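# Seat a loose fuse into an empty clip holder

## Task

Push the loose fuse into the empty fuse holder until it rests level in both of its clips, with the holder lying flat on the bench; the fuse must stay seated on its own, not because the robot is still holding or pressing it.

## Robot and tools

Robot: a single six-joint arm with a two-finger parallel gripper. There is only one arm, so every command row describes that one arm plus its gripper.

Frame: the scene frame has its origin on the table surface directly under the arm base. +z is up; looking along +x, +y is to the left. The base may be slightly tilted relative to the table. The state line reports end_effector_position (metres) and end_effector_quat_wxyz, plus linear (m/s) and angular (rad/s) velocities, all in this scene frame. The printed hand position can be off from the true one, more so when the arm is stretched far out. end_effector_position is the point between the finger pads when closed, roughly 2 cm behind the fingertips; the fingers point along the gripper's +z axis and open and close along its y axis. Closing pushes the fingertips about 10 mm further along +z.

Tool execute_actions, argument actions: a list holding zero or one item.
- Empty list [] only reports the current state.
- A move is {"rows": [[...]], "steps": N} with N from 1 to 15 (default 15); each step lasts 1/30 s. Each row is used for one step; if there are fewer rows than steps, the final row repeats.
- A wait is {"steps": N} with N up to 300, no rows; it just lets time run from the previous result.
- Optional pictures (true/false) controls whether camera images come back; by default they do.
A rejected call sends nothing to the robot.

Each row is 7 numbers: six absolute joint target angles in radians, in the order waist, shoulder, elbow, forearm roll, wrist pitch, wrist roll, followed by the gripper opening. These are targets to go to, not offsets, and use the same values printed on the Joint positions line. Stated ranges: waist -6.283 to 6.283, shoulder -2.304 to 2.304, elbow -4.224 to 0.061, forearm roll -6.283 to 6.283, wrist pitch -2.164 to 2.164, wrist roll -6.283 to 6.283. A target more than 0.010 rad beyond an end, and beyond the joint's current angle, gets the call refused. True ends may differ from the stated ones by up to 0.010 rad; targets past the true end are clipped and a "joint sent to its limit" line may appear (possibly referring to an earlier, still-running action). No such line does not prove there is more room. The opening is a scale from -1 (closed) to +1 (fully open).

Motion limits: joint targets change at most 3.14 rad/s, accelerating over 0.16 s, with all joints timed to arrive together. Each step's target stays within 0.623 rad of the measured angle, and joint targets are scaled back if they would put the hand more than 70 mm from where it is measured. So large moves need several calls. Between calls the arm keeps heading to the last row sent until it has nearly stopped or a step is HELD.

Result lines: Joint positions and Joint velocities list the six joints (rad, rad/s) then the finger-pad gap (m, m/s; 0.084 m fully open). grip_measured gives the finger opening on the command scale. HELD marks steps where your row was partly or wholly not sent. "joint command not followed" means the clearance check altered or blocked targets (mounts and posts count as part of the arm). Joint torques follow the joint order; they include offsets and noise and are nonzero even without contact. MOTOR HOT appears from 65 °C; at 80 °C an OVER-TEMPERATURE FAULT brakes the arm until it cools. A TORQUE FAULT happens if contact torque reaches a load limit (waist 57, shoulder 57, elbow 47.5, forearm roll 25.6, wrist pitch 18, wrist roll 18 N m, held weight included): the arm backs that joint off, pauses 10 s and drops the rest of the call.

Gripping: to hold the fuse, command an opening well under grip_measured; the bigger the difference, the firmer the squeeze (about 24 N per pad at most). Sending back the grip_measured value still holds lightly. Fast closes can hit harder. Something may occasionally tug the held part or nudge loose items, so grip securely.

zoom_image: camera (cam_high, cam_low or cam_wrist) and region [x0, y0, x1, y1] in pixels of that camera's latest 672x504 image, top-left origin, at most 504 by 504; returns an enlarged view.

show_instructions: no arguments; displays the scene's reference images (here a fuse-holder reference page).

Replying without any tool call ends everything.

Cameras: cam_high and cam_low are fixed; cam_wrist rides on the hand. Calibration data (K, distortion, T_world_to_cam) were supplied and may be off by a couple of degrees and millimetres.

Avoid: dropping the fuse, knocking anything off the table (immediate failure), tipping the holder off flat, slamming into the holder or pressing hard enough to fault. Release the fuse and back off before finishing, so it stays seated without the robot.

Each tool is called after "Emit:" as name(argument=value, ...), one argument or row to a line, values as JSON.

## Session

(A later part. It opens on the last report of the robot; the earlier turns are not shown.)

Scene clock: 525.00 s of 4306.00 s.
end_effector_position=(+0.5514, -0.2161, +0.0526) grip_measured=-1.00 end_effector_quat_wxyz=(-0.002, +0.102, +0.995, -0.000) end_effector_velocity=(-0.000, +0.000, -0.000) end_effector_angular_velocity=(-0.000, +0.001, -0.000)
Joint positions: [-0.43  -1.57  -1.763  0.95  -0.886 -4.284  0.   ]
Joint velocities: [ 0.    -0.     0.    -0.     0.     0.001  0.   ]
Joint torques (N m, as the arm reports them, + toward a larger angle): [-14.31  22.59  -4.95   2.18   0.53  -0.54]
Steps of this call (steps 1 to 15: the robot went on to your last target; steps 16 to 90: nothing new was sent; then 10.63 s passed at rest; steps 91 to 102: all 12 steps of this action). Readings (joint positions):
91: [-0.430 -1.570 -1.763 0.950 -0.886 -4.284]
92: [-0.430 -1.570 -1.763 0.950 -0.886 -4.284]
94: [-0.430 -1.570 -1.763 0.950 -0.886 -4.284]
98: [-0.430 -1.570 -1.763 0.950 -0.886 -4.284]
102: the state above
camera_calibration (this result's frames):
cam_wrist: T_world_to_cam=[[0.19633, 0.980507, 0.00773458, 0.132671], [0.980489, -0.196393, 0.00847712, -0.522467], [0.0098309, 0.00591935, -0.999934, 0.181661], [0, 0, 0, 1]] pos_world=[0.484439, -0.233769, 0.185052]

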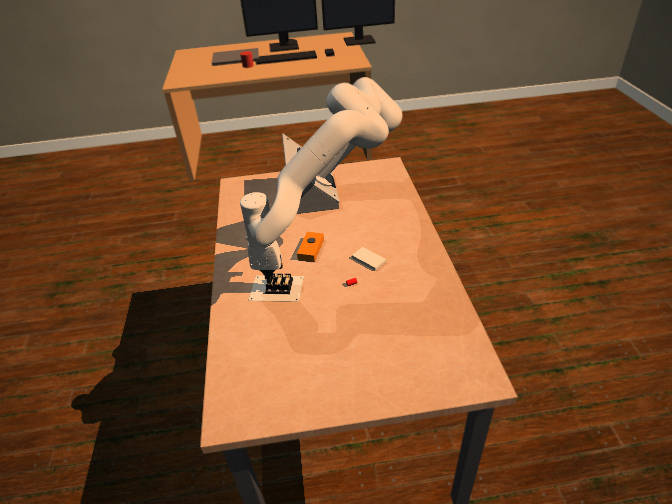

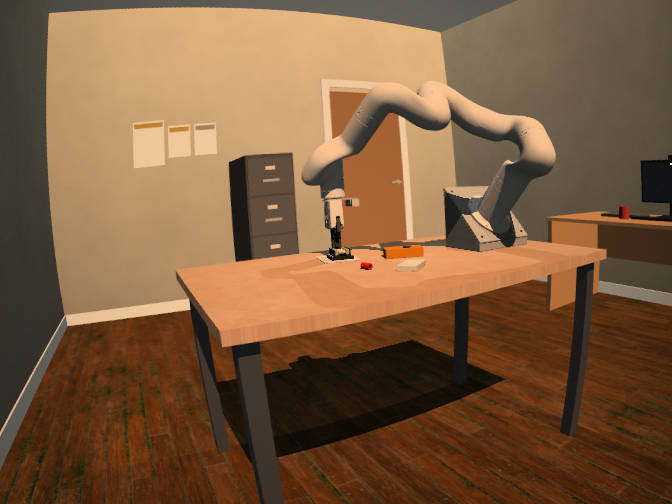

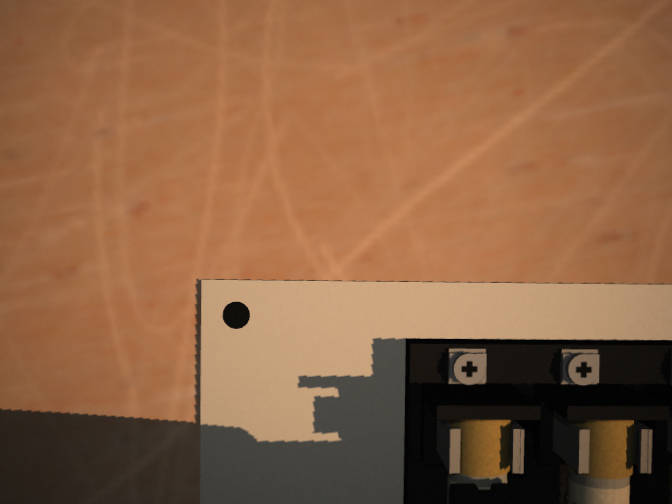

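Snapped in. Lift and verify.

Emit:
execute_actions(
  actions=[
    {"rows":[[-0.434,-1.566,-1.762,0.945,-0.889,-4.281,-1],[-0.440,-1.5586,-1.7605,0.936,-0.894,-4.277,-1],[-0.447,-1.550,-1.7585,0.926,-0.899,-4.271,-1],[-0.454,-1.541,-1.7565,0.916,-0.904,-4.266,-1],[-0.4609,-1.5326,-1.7543,0.9059,-0.9095,-4.2605,-1],[-0.468,-1.524,-1.752,0.896,-0.915,-4.255,-1],[-0.475,-1.515,-1.750,0.886,-0.920,-4.25,-1]],"steps":15},
  ],
)

Emit:
zoom_image(
  camera="cam_wrist",
  region=[380,340,672,504],
)

Emit:
zoom_image(
  camera="cam_low",
  region=[300,215,380,275],
)

Scene clock: 533.73 s of 4306.00 s.
end_effector_position=(+0.5519, -0.2162, +0.0949) grip_measured=-1.00 end_effector_quat_wxyz=(-0.002, +0.103, +0.995, +0.000) end_effector_velocity=(-0.004, +0.001, +0.018) end_effector_angular_velocity=(+0.005, +0.007, -0.003)
Joint positions: [-0.473 -1.518 -1.75   0.889 -0.918 -4.252  0.   ]
Joint velocities: [-0.02   0.024  0.01  -0.032 -0.019  0.018  0.   ]
Joint torques (N m, as the arm reports them, + toward a larger angle): [-24.81  43.81 -18.21   2.32  -0.18  -0.31]
Steps of this call (steps 1 to 15: the robot went on to your last target; steps 16 to 90: nothing new was sent; then 5.23 s passed at rest; steps 91 to 105: all 15 steps of this action). Readings (joint positions):
91: [-0.430 -1.570 -1.763 0.950 -0.886 -4.284]
92: [-0.431 -1.570 -1.763 0.950 -0.886 -4.284]
94: [-0.433 -1.567 -1.760 0.944 -0.889 -4.281]
98: [-0.452 -1.544 -1.753 0.916 -0.903 -4.266]
105: the state above
camera_calibration (this result's frames):
cam_wrist: T_world_to_cam=[[0.196497, 0.980465, 0.008838, 0.13217], [0.980455, -0.19657, 0.00826497, -0.5233], [0.0098408, 0.00704122, -0.999927, 0.224246], [0, 0, 0, 1]] pos_world=[0.484895, -0.234032, 0.227386]

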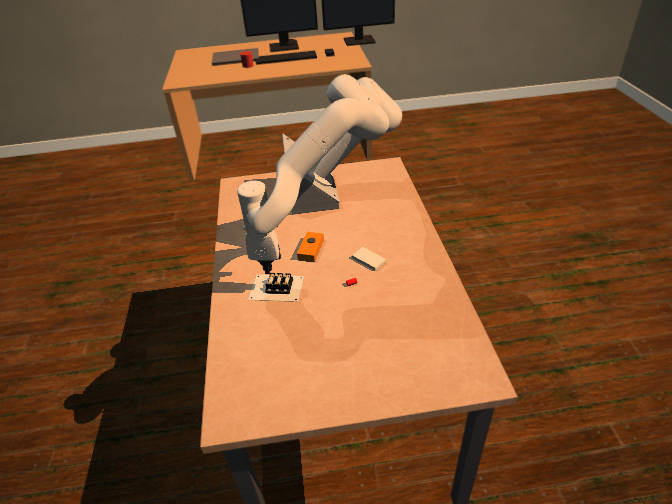

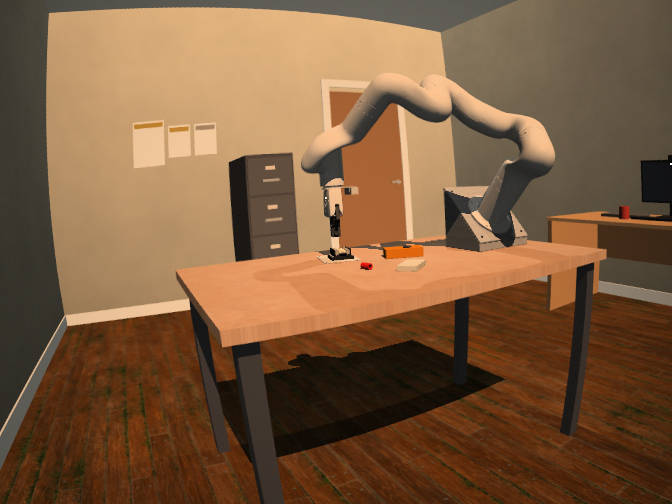

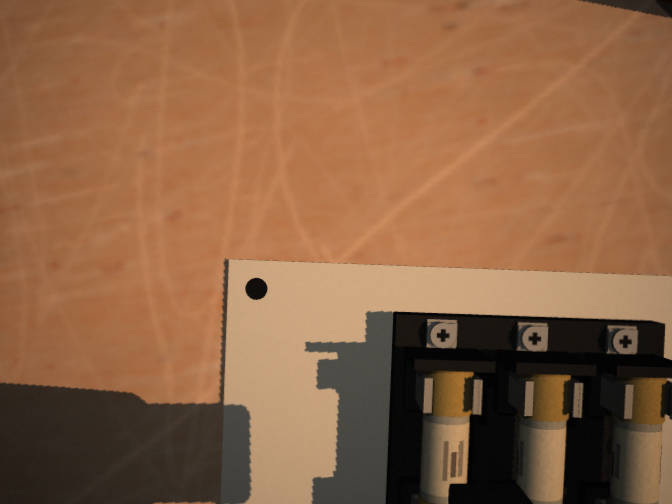

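Region (380, 340, 672, 504) of cam_wrist's 672x504 image, scaled by 1.726, with more detail than that image has; it fills the top 283 rows of this view, and the rest is white.

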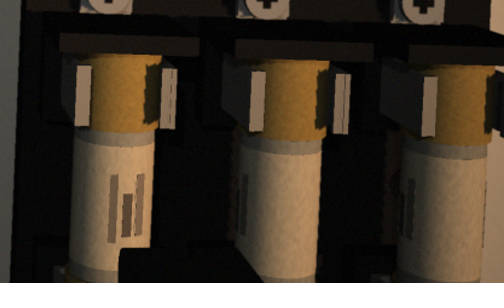

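Region (300, 215, 380, 275) of cam_low's 672x504 image, scaled by 6.300, with more detail than that image has; it fills the top 378 rows of this view, and the rest is white.

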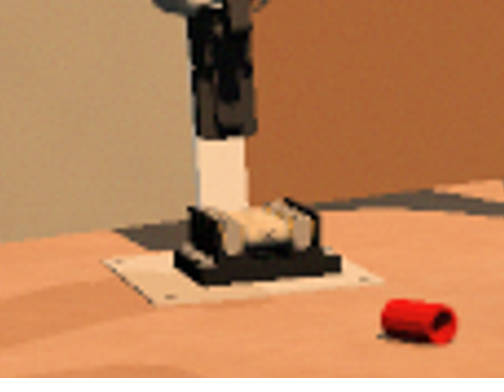

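Emit:
execute_actions(
  actions=[
    {"steps":10},
  ],
)

Emit:
zoom_image(
  camera="cam_high",
  region=[240,260,320,310],
)

Scene clock: 537.87 s of 4306.00 s.
end_effector_position=(+0.5522, -0.2162, +0.0974) grip_measured=-1.00 end_effector_quat_wxyz=(-0.002, +0.102, +0.995, +0.000) end_effector_velocity=(-0.000, -0.000, +0.001) end_effector_angular_velocity=(+0.000, -0.001, -0.001)
Joint positions: [-0.475 -1.515 -1.75   0.886 -0.92  -4.25   0.   ]
Joint velocities: [-0.002  0.    -0.    -0.    -0.001 -0.     0.   ]
Joint torques (N m, as the arm reports them, + toward a larger angle): [-27.99  44.61 -18.77   2.69  -0.08  -0.6 ]
Steps of this call (steps 1 to 15: the robot went on to your last target; steps 16 to 90: nothing new was sent; then 1.13 s passed at rest). Readings (joint positions):
1: [-0.473 -1.517 -1.750 0.888 -0.919 -4.251]
2: [-0.474 -1.517 -1.750 0.888 -0.919 -4.251]
4: [-0.474 -1.516 -1.750 0.887 -0.920 -4.250]
8: [-0.475 -1.515 -1.750 0.886 -0.920 -4.250]
90: the state above
The arm was judged still, so your last target was given up. Only a new action makes it travel on or press farther. Fingers that are still opening or closing keep moving.
camera_calibration (this result's frames):
cam_wrist: T_world_to_cam=[[0.196261, 0.980513, 0.00872042, 0.132249], [0.980497, -0.196336, 0.00876994, -0.523586], [0.0103112, 0.00682915, -0.999924, 0.226414], [0, 0, 0, 1]] pos_world=[0.485084, -0.234017, 0.229836]

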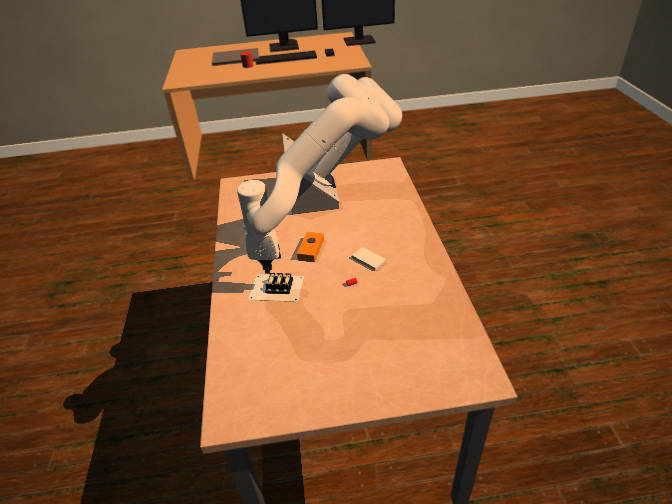

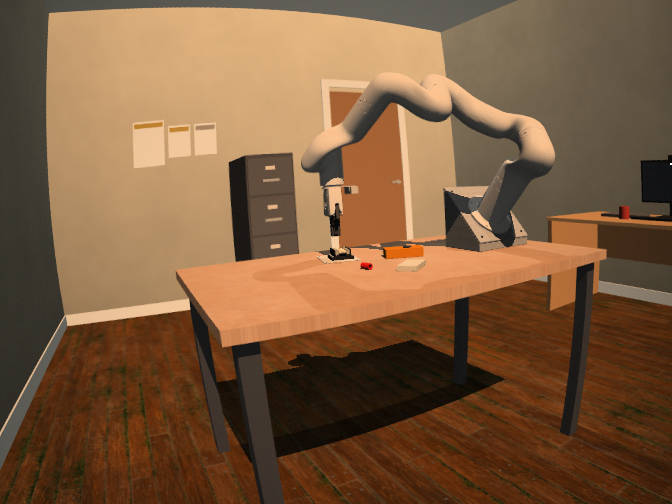

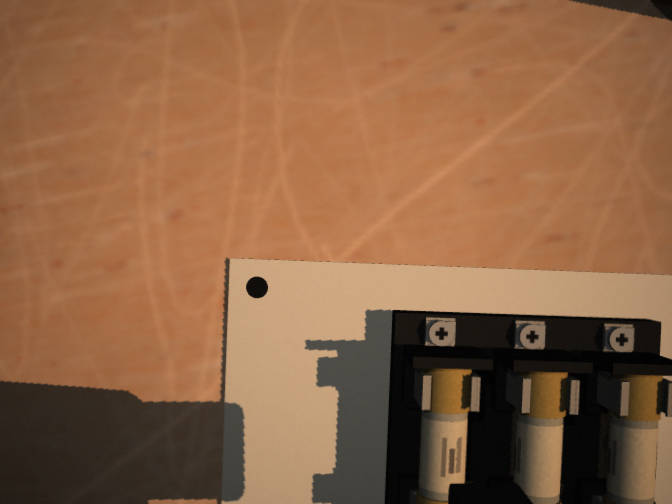

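Region (240, 260, 320, 310) of cam_high's 672x504 image, scaled by 6.300, with more detail than that image has; it fills the top 315 rows of this view, and the rest is white.

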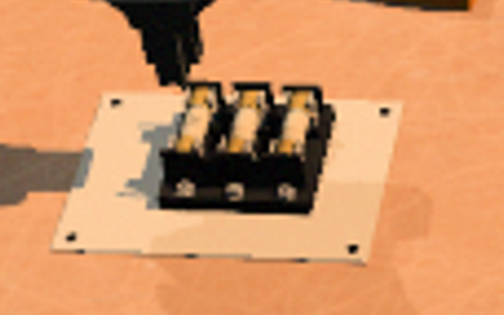

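Emit:
finished_scene(
  scene=2,
)

The scene is finished: the task was done.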